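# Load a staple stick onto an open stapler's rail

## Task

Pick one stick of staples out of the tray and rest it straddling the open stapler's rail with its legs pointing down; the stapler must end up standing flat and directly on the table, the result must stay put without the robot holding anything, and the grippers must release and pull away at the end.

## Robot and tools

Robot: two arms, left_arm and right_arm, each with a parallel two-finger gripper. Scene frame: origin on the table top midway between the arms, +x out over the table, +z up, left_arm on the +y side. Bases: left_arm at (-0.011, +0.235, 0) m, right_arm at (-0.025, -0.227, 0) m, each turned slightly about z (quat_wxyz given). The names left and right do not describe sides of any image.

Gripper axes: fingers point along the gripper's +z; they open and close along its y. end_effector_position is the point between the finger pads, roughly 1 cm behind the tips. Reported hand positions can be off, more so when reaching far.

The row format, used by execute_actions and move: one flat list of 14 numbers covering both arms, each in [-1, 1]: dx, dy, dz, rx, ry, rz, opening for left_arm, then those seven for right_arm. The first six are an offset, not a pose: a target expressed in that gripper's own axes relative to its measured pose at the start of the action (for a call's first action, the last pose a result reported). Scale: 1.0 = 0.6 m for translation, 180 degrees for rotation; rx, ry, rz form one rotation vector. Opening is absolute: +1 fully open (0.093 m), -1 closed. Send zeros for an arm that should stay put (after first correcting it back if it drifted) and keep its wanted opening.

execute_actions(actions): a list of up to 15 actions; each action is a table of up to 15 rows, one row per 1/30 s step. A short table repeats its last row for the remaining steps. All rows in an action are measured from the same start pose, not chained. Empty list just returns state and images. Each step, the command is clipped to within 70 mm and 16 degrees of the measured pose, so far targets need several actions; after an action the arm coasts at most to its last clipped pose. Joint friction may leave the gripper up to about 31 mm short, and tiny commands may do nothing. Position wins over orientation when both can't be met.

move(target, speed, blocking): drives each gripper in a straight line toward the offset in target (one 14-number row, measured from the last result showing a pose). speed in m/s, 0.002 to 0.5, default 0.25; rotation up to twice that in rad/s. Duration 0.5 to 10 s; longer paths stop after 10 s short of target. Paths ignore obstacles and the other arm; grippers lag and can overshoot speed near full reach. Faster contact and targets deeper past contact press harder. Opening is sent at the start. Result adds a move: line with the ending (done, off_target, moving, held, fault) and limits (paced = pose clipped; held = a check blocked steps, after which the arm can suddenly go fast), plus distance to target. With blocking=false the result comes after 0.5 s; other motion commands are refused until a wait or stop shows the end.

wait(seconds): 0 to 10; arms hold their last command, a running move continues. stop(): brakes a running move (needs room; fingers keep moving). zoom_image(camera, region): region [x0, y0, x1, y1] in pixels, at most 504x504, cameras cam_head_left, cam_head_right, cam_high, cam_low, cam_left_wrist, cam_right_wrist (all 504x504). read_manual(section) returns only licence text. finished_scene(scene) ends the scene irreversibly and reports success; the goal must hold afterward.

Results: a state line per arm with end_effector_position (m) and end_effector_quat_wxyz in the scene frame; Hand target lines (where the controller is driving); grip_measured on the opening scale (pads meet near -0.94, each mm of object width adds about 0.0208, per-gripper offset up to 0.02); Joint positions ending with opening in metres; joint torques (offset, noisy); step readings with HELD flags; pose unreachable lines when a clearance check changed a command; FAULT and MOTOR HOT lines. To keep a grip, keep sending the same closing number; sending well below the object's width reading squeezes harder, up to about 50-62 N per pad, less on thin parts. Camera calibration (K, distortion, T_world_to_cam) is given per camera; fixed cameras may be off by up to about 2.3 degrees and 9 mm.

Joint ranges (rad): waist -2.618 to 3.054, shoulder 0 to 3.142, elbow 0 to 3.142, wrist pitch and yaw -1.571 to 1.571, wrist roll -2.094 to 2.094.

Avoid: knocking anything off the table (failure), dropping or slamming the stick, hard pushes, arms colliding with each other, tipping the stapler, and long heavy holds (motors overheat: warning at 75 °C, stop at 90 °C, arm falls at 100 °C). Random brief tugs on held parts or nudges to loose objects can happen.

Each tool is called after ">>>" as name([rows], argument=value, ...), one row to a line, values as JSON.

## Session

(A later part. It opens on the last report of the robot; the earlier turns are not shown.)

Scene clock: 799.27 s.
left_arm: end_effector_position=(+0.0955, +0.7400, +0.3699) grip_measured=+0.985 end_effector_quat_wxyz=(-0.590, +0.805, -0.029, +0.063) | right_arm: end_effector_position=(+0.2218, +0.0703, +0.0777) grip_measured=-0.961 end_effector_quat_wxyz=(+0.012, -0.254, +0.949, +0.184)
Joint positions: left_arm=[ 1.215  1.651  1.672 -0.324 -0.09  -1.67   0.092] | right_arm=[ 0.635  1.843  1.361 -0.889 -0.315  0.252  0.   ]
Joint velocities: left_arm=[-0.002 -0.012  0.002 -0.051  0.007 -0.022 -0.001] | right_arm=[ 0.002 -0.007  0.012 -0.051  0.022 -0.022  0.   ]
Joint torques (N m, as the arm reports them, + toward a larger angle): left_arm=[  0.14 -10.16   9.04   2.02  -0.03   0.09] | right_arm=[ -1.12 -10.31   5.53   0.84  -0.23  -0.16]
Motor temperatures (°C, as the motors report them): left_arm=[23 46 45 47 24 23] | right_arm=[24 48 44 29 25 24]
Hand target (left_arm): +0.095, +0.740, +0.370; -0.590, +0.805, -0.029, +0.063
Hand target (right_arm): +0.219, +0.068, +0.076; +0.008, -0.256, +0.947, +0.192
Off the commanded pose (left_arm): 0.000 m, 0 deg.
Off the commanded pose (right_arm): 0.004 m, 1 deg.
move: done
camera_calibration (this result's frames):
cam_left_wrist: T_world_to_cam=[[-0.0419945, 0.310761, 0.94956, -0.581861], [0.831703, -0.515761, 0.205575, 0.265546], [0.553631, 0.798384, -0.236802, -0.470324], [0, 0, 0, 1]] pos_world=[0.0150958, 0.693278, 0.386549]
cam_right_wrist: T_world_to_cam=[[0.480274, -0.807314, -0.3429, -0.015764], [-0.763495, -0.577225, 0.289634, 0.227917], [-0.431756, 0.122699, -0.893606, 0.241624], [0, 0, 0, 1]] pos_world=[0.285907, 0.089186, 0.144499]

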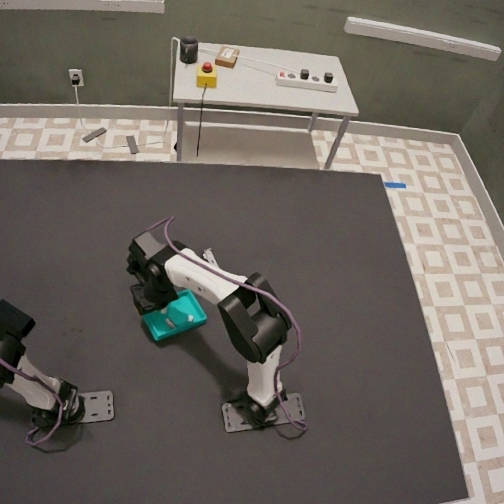

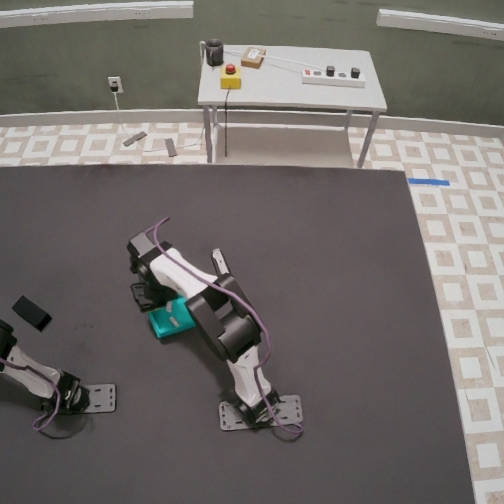

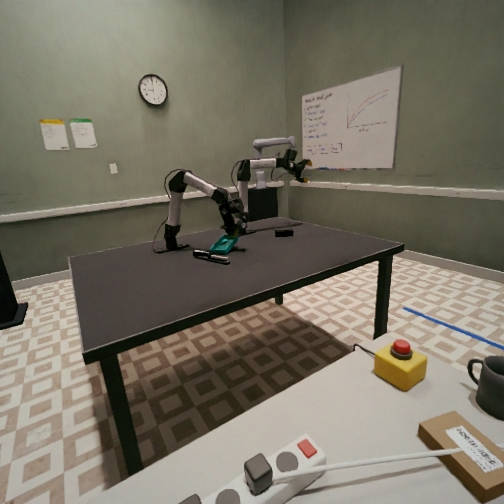

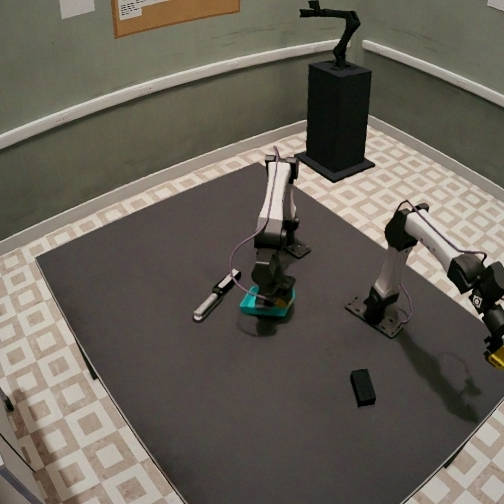

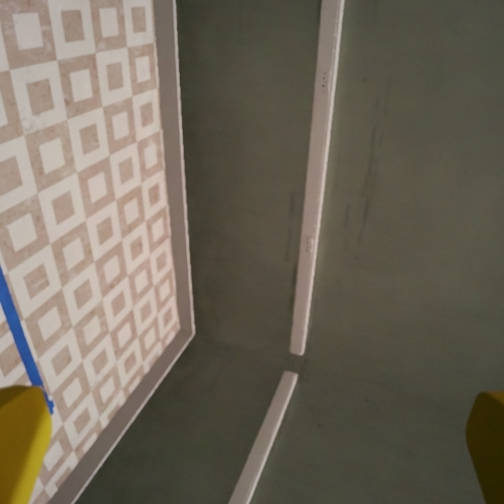

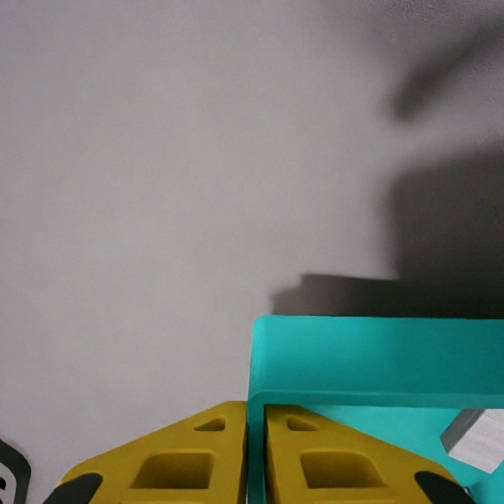

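They slid to mid-tray. Lower back now.

>>> move(target=[0,0,0,0,0,0,1,0,0.018,0.07,0.12,0,0,-0.97], speed=0.06)

>>> execute_actions([
  [[0,0,0,0,0,0,1,0,0,0,0,0,0,-0.5]],
  [[0,0,0,0,0,0,1,0,-0.02,-0.1,0,0,0,-0.5]],
  [[0,0,0,0,0,0,1,0,-0.05,-0.05,0,0,0,-0.5]],
  [[0,0,0,0,0,0,1,0,0,0,0,0,0,-0.5]],
])

Scene clock: 810.43 s.
left_arm: end_effector_position=(+0.0955, +0.7400, +0.3699) grip_measured=+0.985 end_effector_quat_wxyz=(-0.590, +0.805, -0.029, +0.063) | right_arm: end_effector_position=(+0.2119, +0.0936, +0.0436) grip_measured=-0.961 end_effector_quat_wxyz=(+0.056, -0.249, +0.967, +0.015)
Joint positions: left_arm=[ 1.215  1.651  1.672 -0.324 -0.09  -1.67   0.092] | right_arm=[ 0.848  2.001  1.483 -0.949  0.048  0.447  0.   ]
Joint velocities: left_arm=[-0.002 -0.012 -0.007 -0.037  0.007 -0.037  0.   ] | right_arm=[-0.002  0.002 -0.012 -0.007 -0.022  0.022  0.   ]
Joint torques (N m, as the arm reports them, + toward a larger angle): left_arm=[  0.18 -10.13   8.94   2.    -0.02   0.1 ] | right_arm=[ 0.34 -9.49  9.31  0.48  0.31  0.09]
Motor temperatures (°C, as the motors report them): left_arm=[23 46 45 47 24 23] | right_arm=[24 49 44 29 25 24]
Hand target (left_arm): +0.095, +0.740, +0.370; -0.590, +0.805, -0.029, +0.063
Hand target (right_arm): +0.213, +0.094, +0.043; +0.057, -0.248, +0.967, +0.004
Off the commanded pose (left_arm): 0.000 m, 0 deg.
Off the commanded pose (right_arm): 0.002 m, 2 deg.
move: done
camera_calibration (this result's frames):
cam_left_wrist: T_world_to_cam=[[-0.0419945, 0.310761, 0.94956, -0.581861], [0.831703, -0.515761, 0.205575, 0.265546], [0.553631, 0.798384, -0.236802, -0.470324], [0, 0, 0, 1]] pos_world=[0.0150958, 0.693278, 0.386549]
cam_right_wrist: T_world_to_cam=[[0.47751, -0.878626, -0.00119053, -0.0116235], [-0.834106, -0.45374, 0.313667, 0.246089], [-0.276136, -0.148786, -0.949532, 0.198909], [0, 0, 0, 1]] pos_world=[0.265741, 0.131043, 0.111667]

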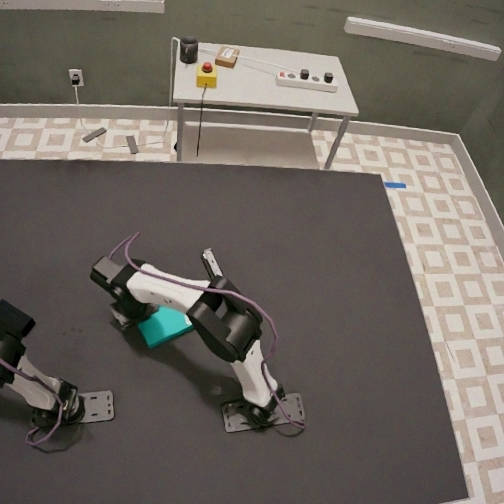

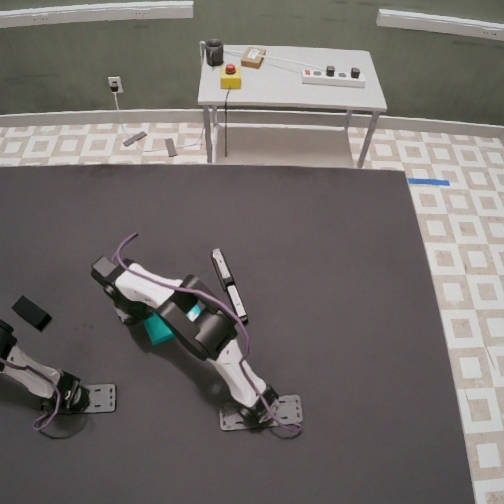

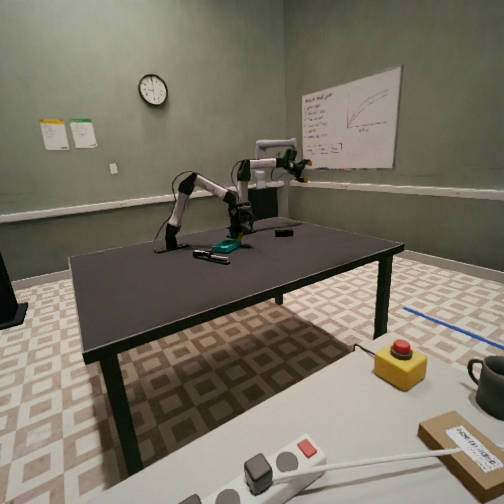

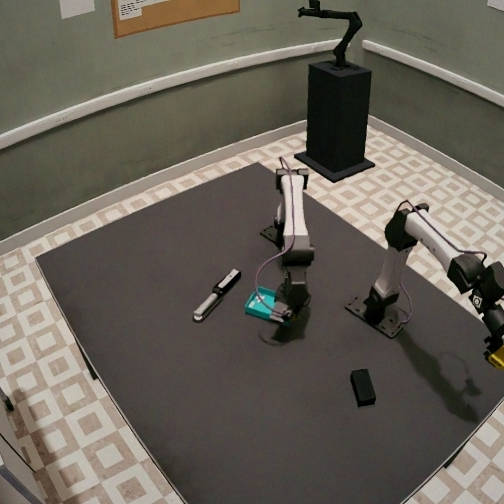

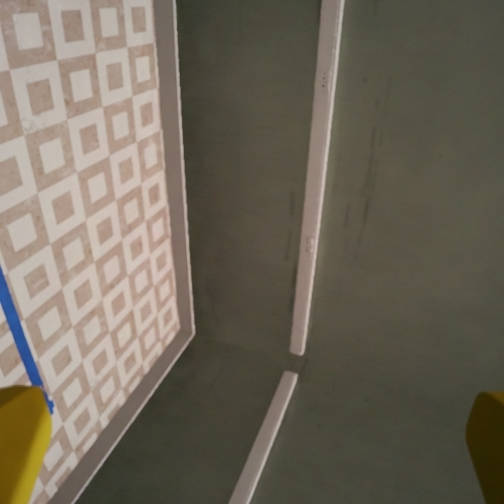

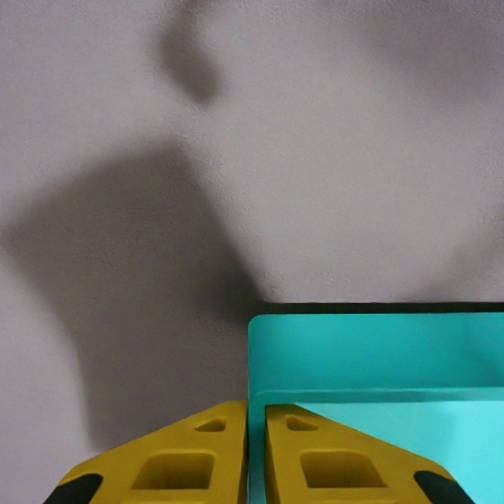

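Scene clock: 812.43 s.
left_arm: end_effector_position=(+0.0955, +0.7400, +0.3699) grip_measured=+0.985 end_effector_quat_wxyz=(-0.590, +0.805, -0.029, +0.063) | right_arm: end_effector_position=(+0.2248, +0.0534, +0.1323) grip_measured=-0.502 end_effector_quat_wxyz=(+0.069, -0.240, +0.968, +0.022)
Joint positions: left_arm=[ 1.215  1.651  1.672 -0.324 -0.09  -1.67   0.092] | right_arm=[ 0.756  1.836  1.612 -1.208  0.044  0.374  0.021]
Joint velocities: left_arm=[-0.002 -0.002 -0.007 -0.051 -0.037 -0.037 -0.   ] | right_arm=[-0.017  0.007 -0.012 -0.095  0.022 -0.022  0.001]
Joint torques (N m, as the arm reports them, + toward a larger angle): left_arm=[  0.16 -10.15   9.01   2.    -0.04   0.12] | right_arm=[-0.27 -9.32  7.9   0.64  0.18  0.02]
Motor temperatures (°C, as the motors report them): left_arm=[23 46 45 47 24 23] | right_arm=[24 49 44 29 25 24]
Hand target (left_arm): +0.095, +0.740, +0.370; -0.590, +0.805, -0.029, +0.063
Hand target (right_arm): +0.225, +0.053, +0.132; +0.069, -0.240, +0.968, +0.022
Off the commanded pose (left_arm): 0.000 m, 0 deg.
Off the commanded pose (right_arm): 0.000 m, 0 deg.
Step readings (end_effector_position; steps 1 to 15: 1st action; 16 to 30: 2nd action; 31 to 45: 3rd action; 46 to 60: 4th action):
0: left_arm (+0.0955, +0.7400, +0.3699) | right_arm (+0.2119, +0.0936, +0.0436)
1: left_arm (+0.0955, +0.7400, +0.3699) | right_arm (+0.2120, +0.0935, +0.0436)
2: left_arm (+0.0955, +0.7400, +0.3699) | right_arm (+0.2120, +0.0935, +0.0436)
4: left_arm (+0.0955, +0.7400, +0.3699) | right_arm (+0.2120, +0.0935, +0.0436)
8: left_arm (+0.0955, +0.7400, +0.3699) | right_arm (+0.2120, +0.0935, +0.0436)
15: left_arm (+0.0955, +0.7400, +0.3699) | right_arm (+0.2120, +0.0935, +0.0436)
16: left_arm (+0.0955, +0.7400, +0.3699) | right_arm (+0.2111, +0.0919, +0.0474)
17: left_arm (+0.0955, +0.7400, +0.3699) | right_arm (+0.2099, +0.0888, +0.0537)
19: left_arm (+0.0955, +0.7400, +0.3699) | right_arm (+0.2113, +0.0867, +0.0738)
23: left_arm (+0.0955, +0.7400, +0.3699) | right_arm (+0.2167, +0.0893, +0.1056)
30: left_arm (+0.0955, +0.7400, +0.3699) | right_arm (+0.2125, +0.0836, +0.1070)
31: left_arm (+0.0955, +0.7400, +0.3699) | right_arm (+0.2129, +0.0812, +0.1085)
32: left_arm (+0.0955, +0.7400, +0.3699) | right_arm (+0.2139, +0.0765, +0.1110)
34: left_arm (+0.0955, +0.7400, +0.3699) | right_arm (+0.2199, +0.0653, +0.1195)
38: left_arm (+0.0955, +0.7400, +0.3699) | right_arm (+0.2266, +0.0553, +0.1319)
45: left_arm (+0.0955, +0.7400, +0.3699) | right_arm (+0.2248, +0.0535, +0.1323)
46: left_arm (+0.0955, +0.7400, +0.3699) | right_arm (+0.2248, +0.0534, +0.1323)
47: left_arm (+0.0955, +0.7400, +0.3699) | right_arm (+0.2248, +0.0534, +0.1323)
49: left_arm (+0.0955, +0.7400, +0.3699) | right_arm (+0.2248, +0.0534, +0.1323)
53: left_arm (+0.0955, +0.7400, +0.3699) | right_arm (+0.2248, +0.0534, +0.1323)
60: end_effector_position above
camera_calibration (this result's frames):
cam_left_wrist: T_world_to_cam=[[-0.0419945, 0.310761, 0.94956, -0.581861], [0.831703, -0.515761, 0.205575, 0.265546], [0.553631, 0.798384, -0.236802, -0.470324], [0, 0, 0, 1]] pos_world=[0.0150958, 0.693278, 0.386549]
cam_right_wrist: T_world_to_cam=[[0.461363, -0.887166, -0.00900284, -0.0478084], [-0.848983, -0.444408, 0.285883, 0.217288], [-0.257626, -0.124253, -0.958222, 0.276373], [0, 0, 0, 1]] pos_world=[0.277732, 0.0884908, 0.202277]

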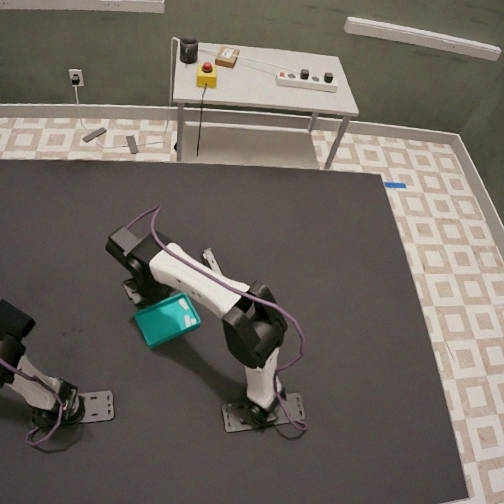

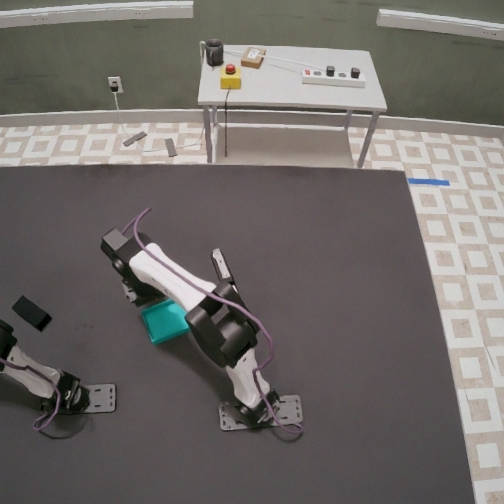

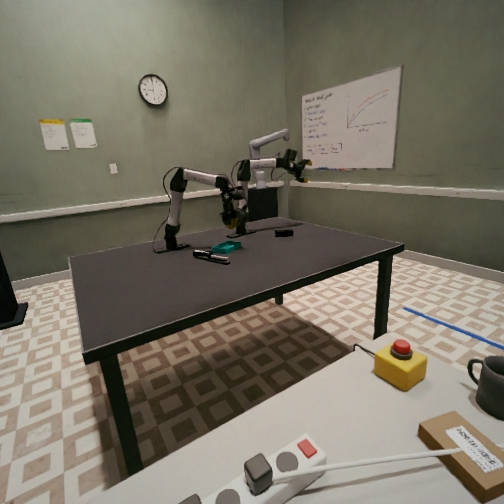

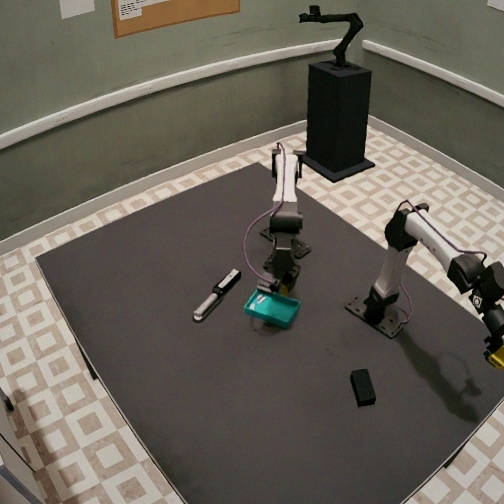

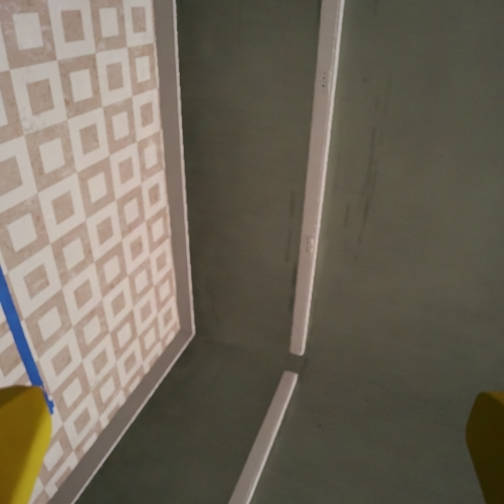

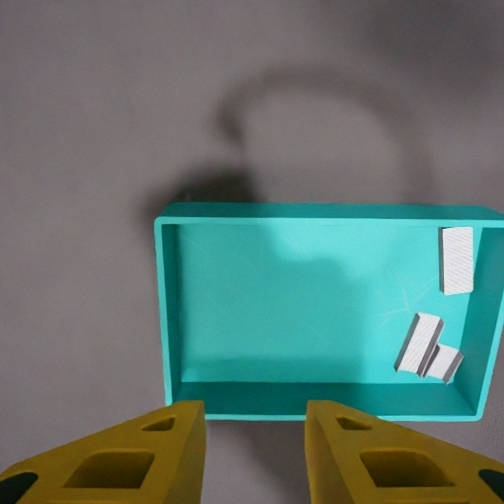

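>>> move(target=[0,0,0,0,0,0,1,0,0.066,0.135,0,0,0,-0.4], speed=0.15)

Scene clock: 838.90 s.
left_arm: end_effector_position=(+0.0955, +0.7400, +0.3699) grip_measured=+0.985 end_effector_quat_wxyz=(-0.590, +0.805, -0.029, +0.063) | right_arm: end_effector_position=(+0.2182, +0.0975, +0.0613) grip_measured=-0.402 end_effector_quat_wxyz=(+0.072, -0.242, +0.967, +0.031)
Joint positions: left_arm=[ 1.215  1.651  1.672 -0.324 -0.09  -1.67   0.092] | right_arm=[ 0.839  1.97   1.506 -0.957  0.044  0.452  0.026]
Joint velocities: left_arm=[-0.002  0.007 -0.002 -0.125  0.007 -0.037 -0.   ] | right_arm=[-0.017  0.007 -0.002 -0.11  -0.007 -0.095  0.   ]
Joint torques (N m, as the arm reports them, + toward a larger angle): left_arm=[  0.19 -10.1    8.96   2.02  -0.05   0.12] | right_arm=[ 0.04 -9.81  6.3   0.72  0.25  0.07]
Motor temperatures (°C, as the motors report them): left_arm=[23 46 45 48 24 23] | right_arm=[24 49 45 28 25 24]
Hand target (left_arm): +0.095, +0.740, +0.370; -0.590, +0.805, -0.029, +0.063
Hand target (right_arm): +0.216, +0.095, +0.053; +0.069, -0.240, +0.968, +0.023
Off the commanded pose (left_arm): 0.000 m, 0 deg.
Off the commanded pose (right_arm): 0.010 m, 1 deg.
move: done
camera_calibration (this result's frames):
cam_left_wrist: T_world_to_cam=[[-0.0419945, 0.310761, 0.94956, -0.581861], [0.831703, -0.515761, 0.205575, 0.265546], [0.553631, 0.798384, -0.236802, -0.470324], [0, 0, 0, 1]] pos_world=[0.0150958, 0.693278, 0.386549]
cam_right_wrist: T_world_to_cam=[[0.466218, -0.884296, -0.0257034, -0.0066277], [-0.846756, -0.454464, 0.276526, 0.252629], [-0.256212, -0.107157, -0.960663, 0.210356], [0, 0, 0, 1]] pos_world=[0.270901, 0.131491, 0.132052]

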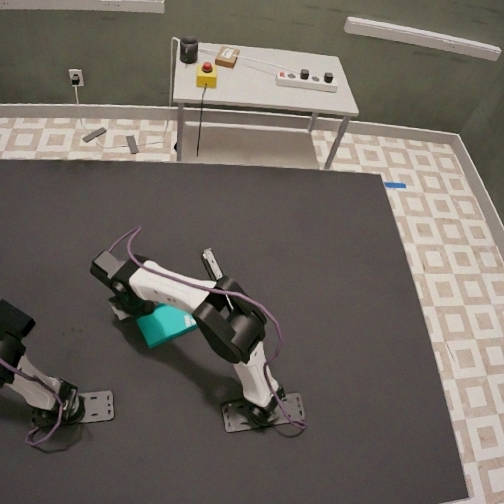

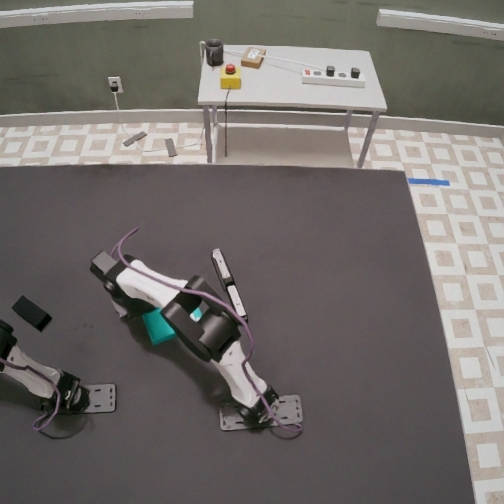

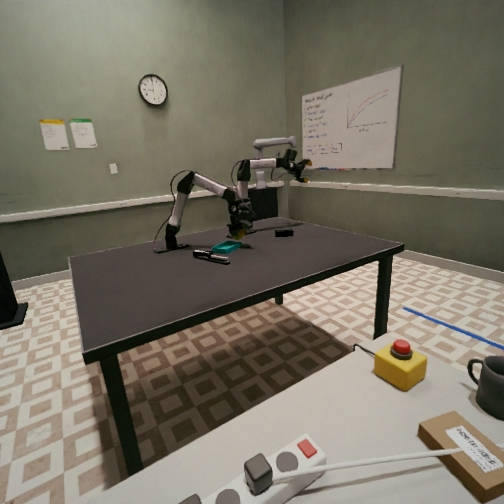

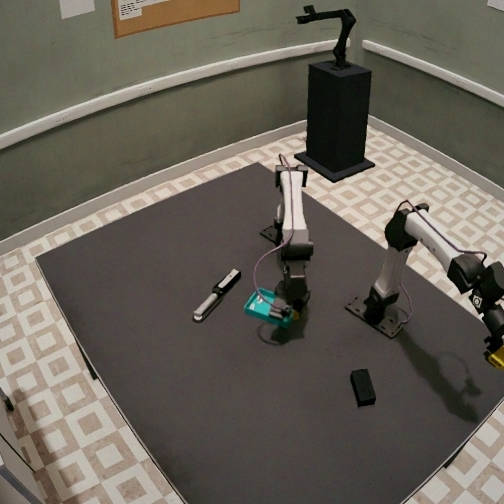

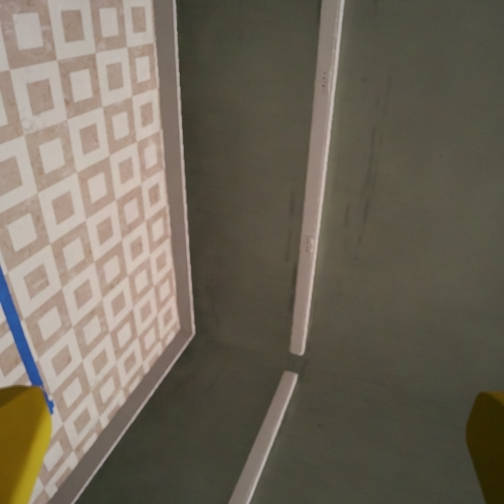

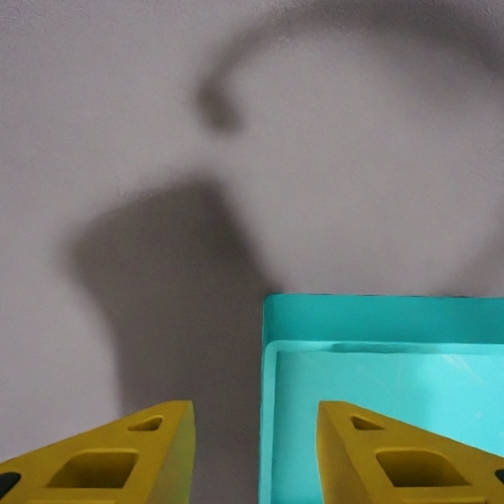

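>>> execute_actions([
  [[0,0,0,0,0,0,1,0.005,-0.008,0.05,0,0,0,-0.4]],
  [[0,0,0,0,0,0,1,0,0,0,0,0,0,-0.75]],
  [[0,0,0,0,0,0,1,0,0,0,0,0,0,-0.97]],
])

>>> move(target=[0,0,0,0,0,0,1,0,0.09,0,0,0,0,-0.97], speed=0.08)

>>> execute_actions([
  [[0,0,0,0,0,0,1,0,0,0,0,0,0,-0.4]],
  [[0,0,0,0,0,0,1,0,0,-0.1,0,0,0,-0.4]],
  [[0,0,0,0,0,0,1,0,-0.1,-0.03,0,0,0,-0.4]],
  [[0,0,0,0,0,0,1,0,-0.1,0,0,0,0,-0.4]],
])

Scene clock: 850.07 s.
left_arm: end_effector_position=(+0.0955, +0.7400, +0.3699) grip_measured=+0.985 end_effector_quat_wxyz=(-0.590, +0.805, -0.029, +0.063) | right_arm: end_effector_position=(+0.2190, +0.0987, +0.0392) grip_measured=-0.961 end_effector_quat_wxyz=(+0.075, -0.243, +0.967, +0.035)
Joint positions: left_arm=[ 1.215  1.651  1.672 -0.324 -0.09  -1.67   0.092] | right_arm=[ 0.839  1.99   1.442 -0.864  0.044  0.451  0.   ]
Joint velocities: left_arm=[-0.012  0.002 -0.002 -0.037 -0.007 -0.066 -0.   ] | right_arm=[ 0.007 -0.007  0.007 -0.022 -0.051 -0.095  0.   ]
Joint torques (N m, as the arm reports them, + toward a larger angle): left_arm=[  0.15 -10.1    9.01   2.    -0.03   0.1 ] | right_arm=[ -0.29 -10.83   7.47   0.71   0.15   0.03]
Motor temperatures (°C, as the motors report them): left_arm=[23 46 45 48 24 23] | right_arm=[24 50 44 28 25 24]
Hand target (left_arm): +0.095, +0.740, +0.370; -0.590, +0.805, -0.029, +0.063
Hand target (right_arm): +0.219, +0.099, +0.039; +0.075, -0.243, +0.967, +0.034
Off the commanded pose (left_arm): 0.000 m, 0 deg.
Off the commanded pose (right_arm): 0.000 m, 0 deg.
Step readings (end_effector_position; steps 1 to 15: 1st action; 16 to 30: 2nd action; 31 to 45: 3rd action):
0: left_arm (+0.0955, +0.7400, +0.3699) | right_arm (+0.2184, +0.0977, +0.0614)
1: left_arm (+0.0955, +0.7400, +0.3699) | right_arm (+0.2188, +0.0983, +0.0591)
2: left_arm (+0.0955, +0.7400, +0.3699) | right_arm (+0.2194, +0.0991, +0.0561)
4: left_arm (+0.0955, +0.7400, +0.3699) | right_arm (+0.2177, +0.0968, +0.0472)
8: left_arm (+0.0955, +0.7400, +0.3699) | right_arm (+0.2166, +0.0952, +0.0387)
15: left_arm (+0.0955, +0.7400, +0.3699) | right_arm (+0.2190, +0.0987, +0.0392)
16: left_arm (+0.0955, +0.7400, +0.3699) | right_arm (+0.2191, +0.0987, +0.0392)
17: left_arm (+0.0955, +0.7400, +0.3699) | right_arm (+0.2191, +0.0987, +0.0392)
19: left_arm (+0.0955, +0.7400, +0.3699) | right_arm (+0.2191, +0.0987, +0.0392)
23: left_arm (+0.0955, +0.7400, +0.3699) | right_arm (+0.2191, +0.0987, +0.0392)
30: left_arm (+0.0955, +0.7400, +0.3699) | right_arm (+0.2191, +0.0987, +0.0392)
31: left_arm (+0.0955, +0.7400, +0.3699) | right_arm (+0.2190, +0.0987, +0.0392)
32: left_arm (+0.0955, +0.7400, +0.3699) | right_arm (+0.2190, +0.0987, +0.0392)
34: left_arm (+0.0955, +0.7400, +0.3699) | right_arm (+0.2190, +0.0987, +0.0392)
38: left_arm (+0.0955, +0.7400, +0.3699) | right_arm (+0.2190, +0.0987, +0.0392)
45: end_effector_position above
camera_calibration (this result's frames):
cam_left_wrist: T_world_to_cam=[[-0.0419945, 0.310761, 0.94956, -0.581861], [0.831703, -0.515761, 0.205575, 0.265546], [0.553631, 0.798384, -0.236802, -0.470324], [0, 0, 0, 1]] pos_world=[0.0150958, 0.693278, 0.386549]
cam_right_wrist: T_world_to_cam=[[0.467746, -0.883358, -0.0298643, -0.00676087], [-0.84746, -0.457822, 0.26872, 0.260773], [-0.251049, -0.100384, -0.962755, 0.187678], [0, 0, 0, 1]] pos_world=[0.271273, 0.132255, 0.110411]

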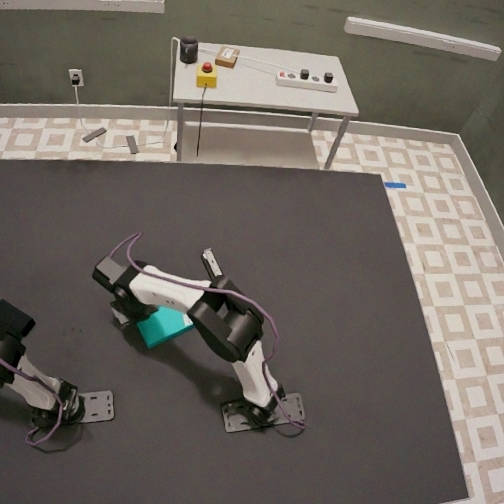

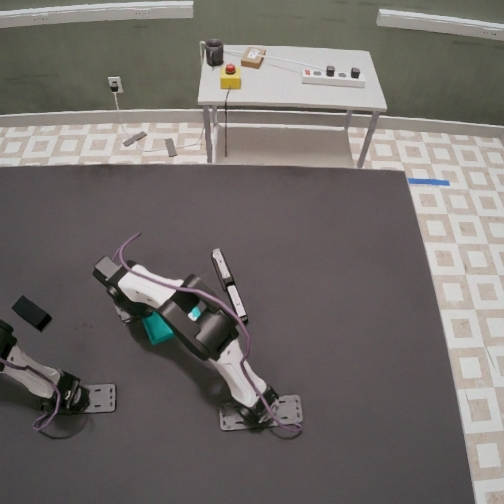

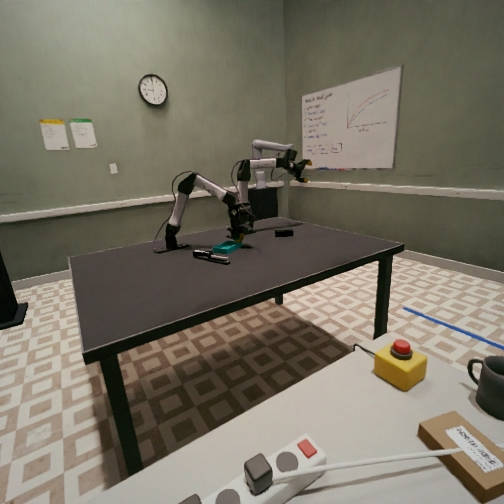

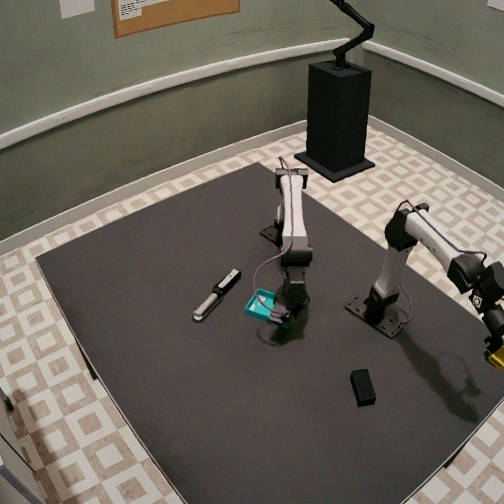

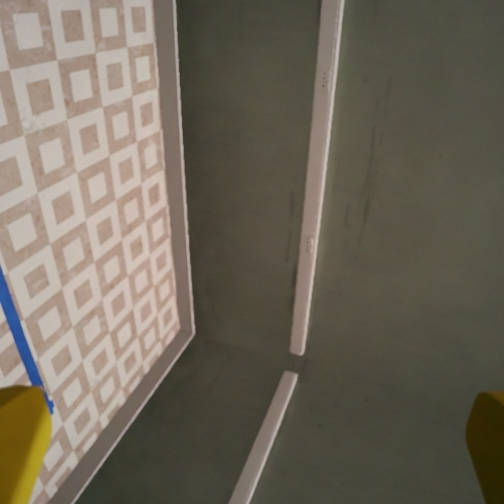

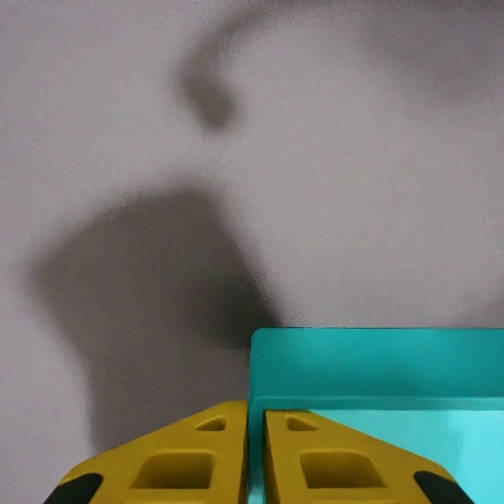

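Scene clock: 851.07 s.
left_arm: end_effector_position=(+0.0955, +0.7400, +0.3699) grip_measured=+0.985 end_effector_quat_wxyz=(-0.590, +0.805, -0.029, +0.063) | right_arm: end_effector_position=(+0.1926, +0.1457, +0.0441) grip_measured=-0.961 end_effector_quat_wxyz=(+0.076, -0.248, +0.965, +0.044)
Joint positions: left_arm=[ 1.215  1.651  1.672 -0.324 -0.09  -1.67   0.092] | right_arm=[ 0.954  2.068  1.577 -0.911  0.049  0.554  0.   ]
Joint velocities: left_arm=[-0.017 -0.012 -0.002  0.007  0.095  0.051  0.002] | right_arm=[ 0.022 -0.007  0.007 -0.037 -0.022  0.007  0.   ]
Joint torques (N m, as the arm reports them, + toward a larger angle): left_arm=[  0.15 -10.14   8.94   2.02  -0.03   0.1 ] | right_arm=[ -0.14 -10.17   9.35   0.57   0.26   0.19]
Motor temperatures (°C, as the motors report them): left_arm=[23 46 45 48 24 23] | right_arm=[24 50 44 28 25 24]
Hand target (left_arm): +0.095, +0.740, +0.370; -0.590, +0.805, -0.029, +0.063
Hand target (right_arm): +0.193, +0.147, +0.041; +0.075, -0.243, +0.966, +0.036
Off the commanded pose (left_arm): 0.000 m, 0 deg.
Off the commanded pose (right_arm): 0.003 m, 1 deg.
move: done
camera_calibration (this result's frames):
cam_left_wrist: T_world_to_cam=[[-0.0419945, 0.310761, 0.94956, -0.581861], [0.831703, -0.515761, 0.205575, 0.265546], [0.553631, 0.798384, -0.236802, -0.470324], [0, 0, 0, 1]] pos_world=[0.0150958, 0.693278, 0.386549]
cam_right_wrist: T_world_to_cam=[[0.478948, -0.876597, -0.0467729, 0.0448002], [-0.840877, -0.473426, 0.262285, 0.259903], [-0.252062, -0.0862907, -0.963856, 0.18865], [0, 0, 0, 1]] pos_world=[0.244641, 0.178595, 0.115758]

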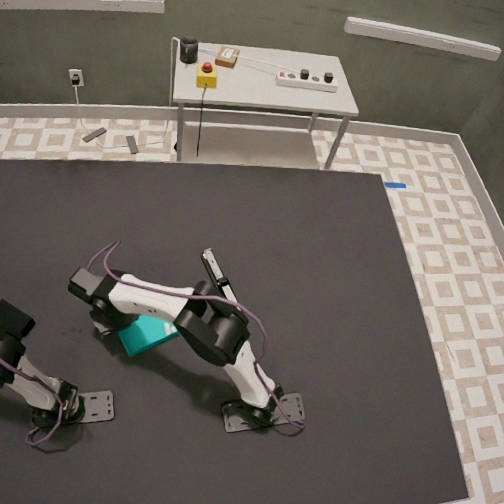

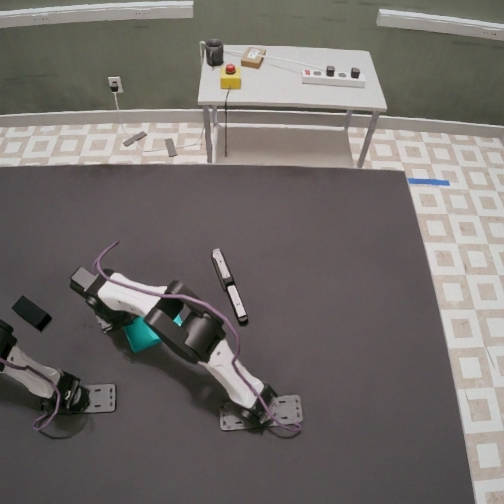

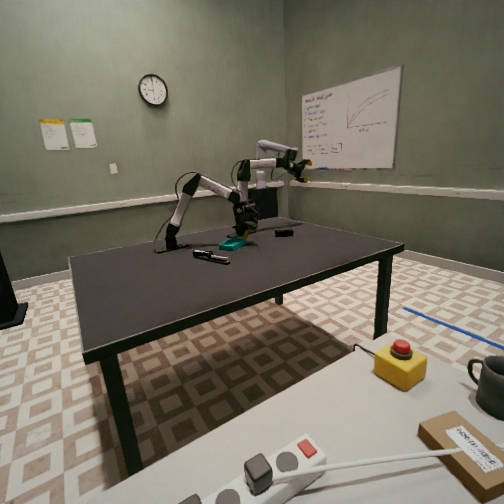

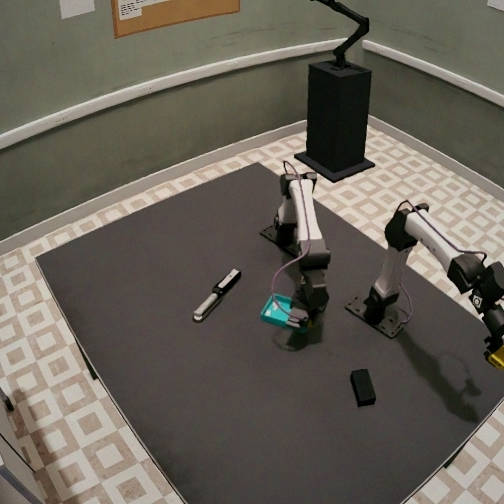

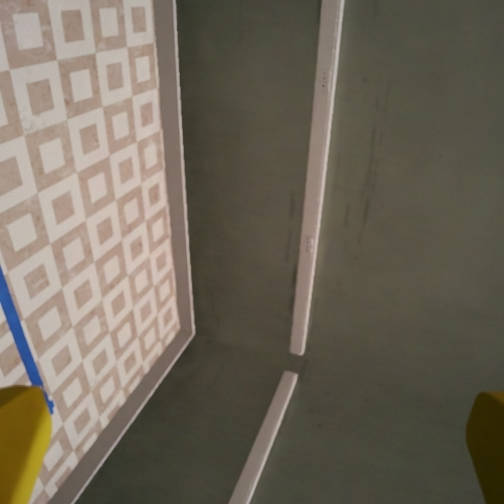

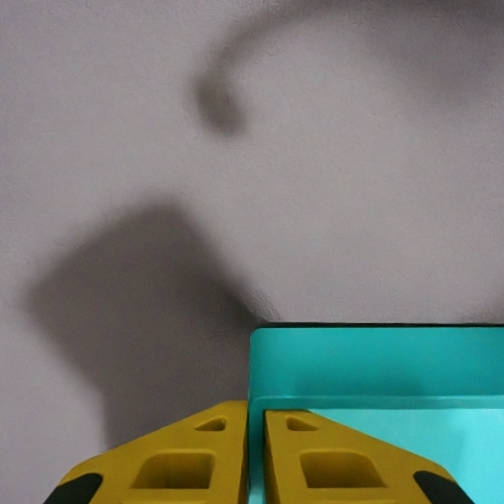

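Scene clock: 853.07 s.
left_arm: end_effector_position=(+0.0955, +0.7400, +0.3699) grip_measured=+0.985 end_effector_quat_wxyz=(-0.590, +0.805, -0.029, +0.063) | right_arm: end_effector_position=(+0.2554, +0.0314, +0.1249) grip_measured=-0.402 end_effector_quat_wxyz=(+0.099, -0.225, +0.968, +0.049)
Joint positions: left_arm=[ 1.215  1.651  1.672 -0.324 -0.09  -1.67   0.092] | right_arm=[ 0.643  1.783  1.502 -1.07   0.014  0.293  0.026]
Joint velocities: left_arm=[-0.012 -0.012 -0.007  0.007 -0.007  0.037 -0.001] | right_arm=[ 0.007  0.007 -0.012 -0.037  0.051 -0.037 -0.001]
Joint torques (N m, as the arm reports them, + toward a larger angle): left_arm=[  0.13 -10.21   9.07   2.02  -0.03   0.09] | right_arm=[  0.33 -10.18   6.11   0.86   0.04  -0.05]
Motor temperatures (°C, as the motors report them): left_arm=[23 46 45 48 24 23] | right_arm=[24 50 44 28 25 24]
Hand target (left_arm): +0.095, +0.740, +0.370; -0.590, +0.805, -0.029, +0.063
Hand target (right_arm): +0.250, +0.033, +0.123; +0.097, -0.236, +0.965, +0.054
Off the commanded pose (left_arm): 0.000 m, 0 deg.
Off the commanded pose (right_arm): 0.005 m, 2 deg.
Step readings (end_effector_position; steps 1 to 15: 1st action; 16 to 30: 2nd action; 31 to 45: 3rd action; 46 to 60: 4th action):
0: left_arm (+0.0955, +0.7400, +0.3699) | right_arm (+0.1926, +0.1457, +0.0441)
1: left_arm (+0.0955, +0.7400, +0.3699) | right_arm (+0.1926, +0.1456, +0.0440)
2: left_arm (+0.0955, +0.7400, +0.3699) | right_arm (+0.1926, +0.1456, +0.0440)
4: left_arm (+0.0955, +0.7400, +0.3699) | right_arm (+0.1926, +0.1456, +0.0440)
8: left_arm (+0.0955, +0.7400, +0.3699) | right_arm (+0.1926, +0.1456, +0.0440)
15: left_arm (+0.0955, +0.7400, +0.3699) | right_arm (+0.1926, +0.1456, +0.0440)
16: left_arm (+0.0955, +0.7400, +0.3699) | right_arm (+0.1918, +0.1442, +0.0477)
17: left_arm (+0.0955, +0.7400, +0.3699) | right_arm (+0.1903, +0.1414, +0.0534)
19: left_arm (+0.0955, +0.7400, +0.3699) | right_arm (+0.1900, +0.1409, +0.0729)
23: left_arm (+0.0955, +0.7400, +0.3699) | right_arm (+0.1928, +0.1459, +0.1057)
30: left_arm (+0.0955, +0.7400, +0.3699) | right_arm (+0.1896, +0.1403, +0.1078)
31: left_arm (+0.0955, +0.7400, +0.3699) | right_arm (+0.1914, +0.1369, +0.1076)
32: left_arm (+0.0955, +0.7400, +0.3699) | right_arm (+0.1936, +0.1275, +0.1078)
34: left_arm (+0.0955, +0.7400, +0.3699) | right_arm (+0.2057, +0.1029, +0.1125)
38: left_arm (+0.0955, +0.7400, +0.3699) | right_arm (+0.2253, +0.0837, +0.1261)
45: left_arm (+0.0955, +0.7400, +0.3699) | right_arm (+0.2224, +0.0859, +0.1273)
46: left_arm (+0.0955, +0.7400, +0.3699) | right_arm (+0.2247, +0.0832, +0.1264)
47: left_arm (+0.0955, +0.7400, +0.3699) | right_arm (+0.2282, +0.0742, +0.1246)
49: left_arm (+0.0955, +0.7400, +0.3699) | right_arm (+0.2414, +0.0485, +0.1228)
53: left_arm (+0.0955, +0.7400, +0.3699) | right_arm (+0.2576, +0.0280, +0.1244)
60: end_effector_position above
camera_calibration (this result's frames):
cam_left_wrist: T_world_to_cam=[[-0.0419945, 0.310761, 0.94956, -0.581861], [0.831703, -0.515761, 0.205575, 0.265546], [0.553631, 0.798384, -0.236802, -0.470324], [0, 0, 0, 1]] pos_world=[0.0150958, 0.693278, 0.386549]
cam_right_wrist: T_world_to_cam=[[0.438164, -0.897476, -0.050483, -0.0701385], [-0.872275, -0.438083, 0.217302, 0.249875], [-0.217139, -0.0511789, -0.974798, 0.26391], [0, 0, 0, 1]] pos_world=[0.305997, 0.0600252, 0.19942]

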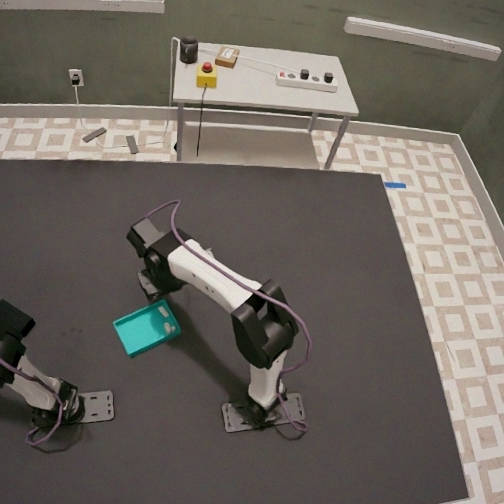

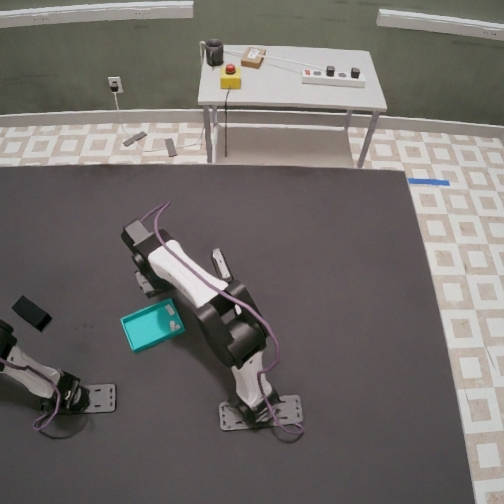

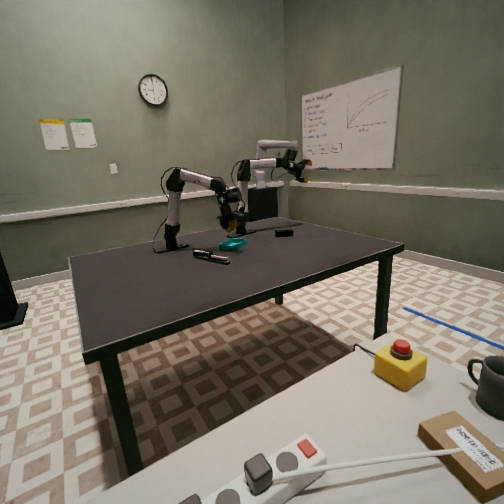

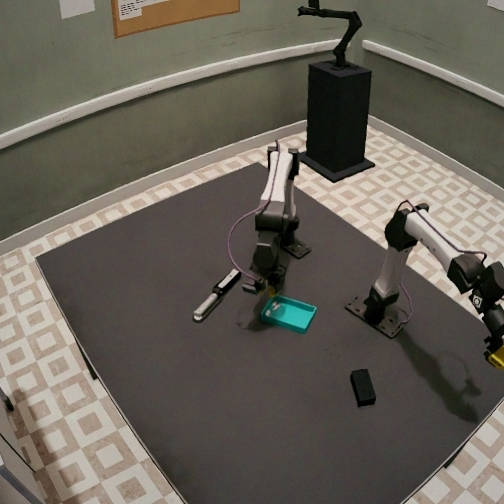

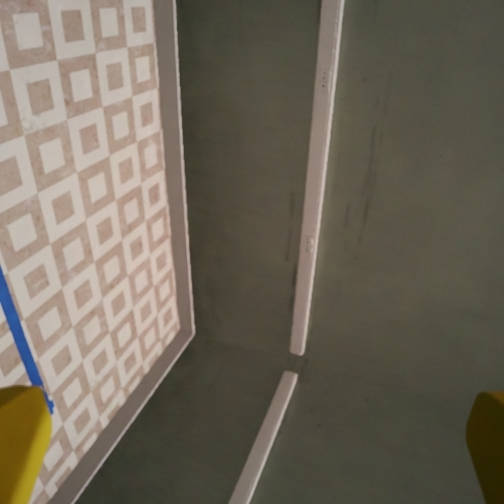

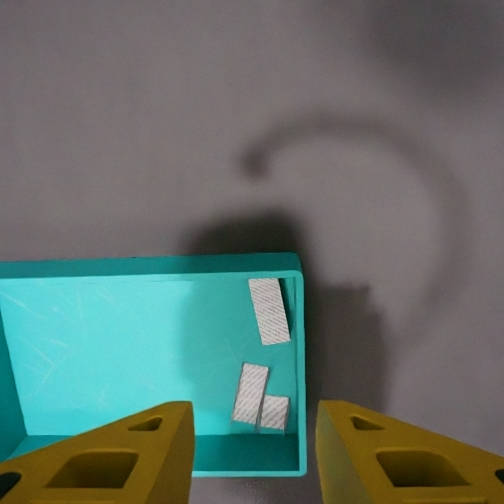

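>>> move(target=[0,0,0,0,0,0,1,0.055,-0.023,0.11,0,0,0,-0.4], speed=0.15)

Scene clock: 861.87 s.
left_arm: end_effector_position=(+0.0955, +0.7400, +0.3699) grip_measured=+0.985 end_effector_quat_wxyz=(-0.590, +0.805, -0.029, +0.063) | right_arm: end_effector_position=(+0.2436, +0.0186, +0.0532) grip_measured=-0.402 end_effector_quat_wxyz=(+0.096, -0.226, +0.968, +0.047)
Joint positions: left_arm=[ 1.215  1.651  1.672 -0.324 -0.09  -1.67   0.092] | right_arm=[ 0.639  1.774  1.202 -0.785  0.013  0.286  0.026]
Joint velocities: left_arm=[-0.002  0.012 -0.012 -0.007 -0.022 -0.022 -0.   ] | right_arm=[ 0.017  0.017 -0.007 -0.095 -0.022  0.022  0.   ]
Joint torques (N m, as the arm reports them, + toward a larger angle): left_arm=[  0.14 -10.11   8.87   2.01  -0.06   0.09] | right_arm=[-0.92 -9.77  5.89  0.93  0.11 -0.02]
Motor temperatures (°C, as the motors report them): left_arm=[23 46 45 48 24 23] | right_arm=[24 51 44 29 25 24]
Hand target (left_arm): +0.095, +0.740, +0.370; -0.590, +0.805, -0.029, +0.063
Hand target (right_arm): +0.243, +0.015, +0.053; +0.099, -0.225, +0.968, +0.049
Off the commanded pose (left_arm): 0.000 m, 0 deg.
Off the commanded pose (right_arm): 0.004 m, 0 deg.
move: done
camera_calibration (this result's frames):
cam_left_wrist: T_world_to_cam=[[-0.0419945, 0.310761, 0.94956, -0.581861], [0.831703, -0.515761, 0.205575, 0.265546], [0.553631, 0.798384, -0.236802, -0.470324], [0, 0, 0, 1]] pos_world=[0.0150958, 0.693278, 0.386549]
cam_right_wrist: T_world_to_cam=[[0.440294, -0.896591, -0.0476034, -0.0807652], [-0.870228, -0.439197, 0.22318, 0.24881], [-0.221009, -0.056839, -0.973614, 0.19173], [0, 0, 0, 1]] pos_world=[0.294456, 0.0477611, 0.127297]

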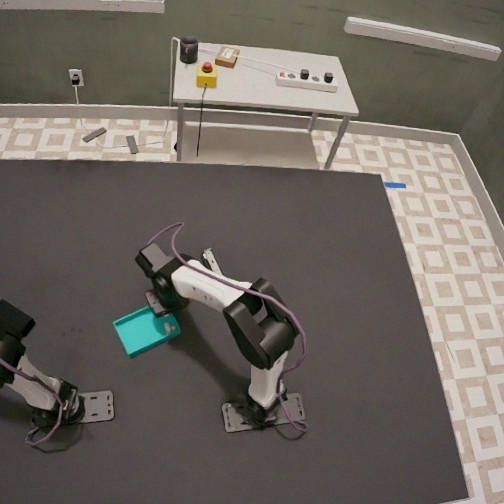

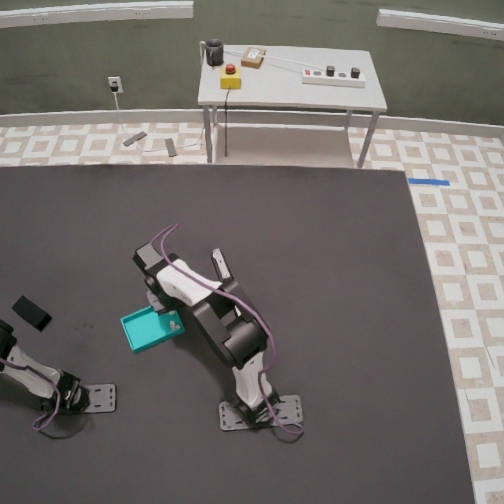

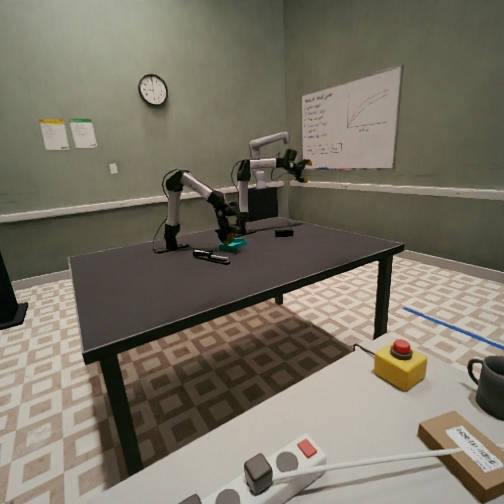

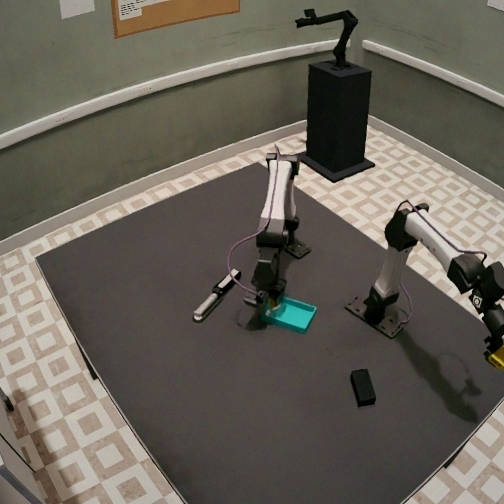

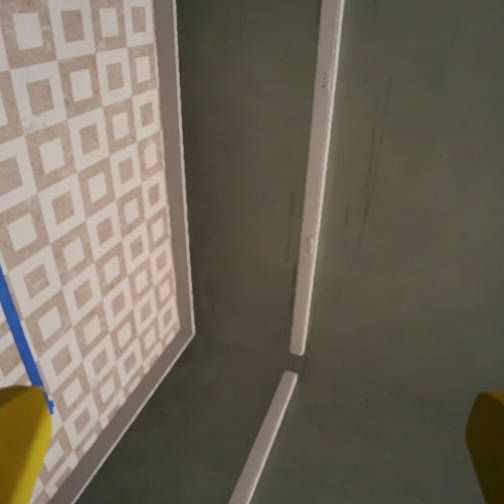

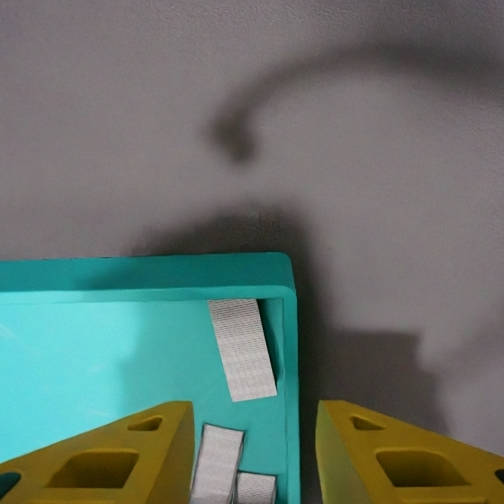

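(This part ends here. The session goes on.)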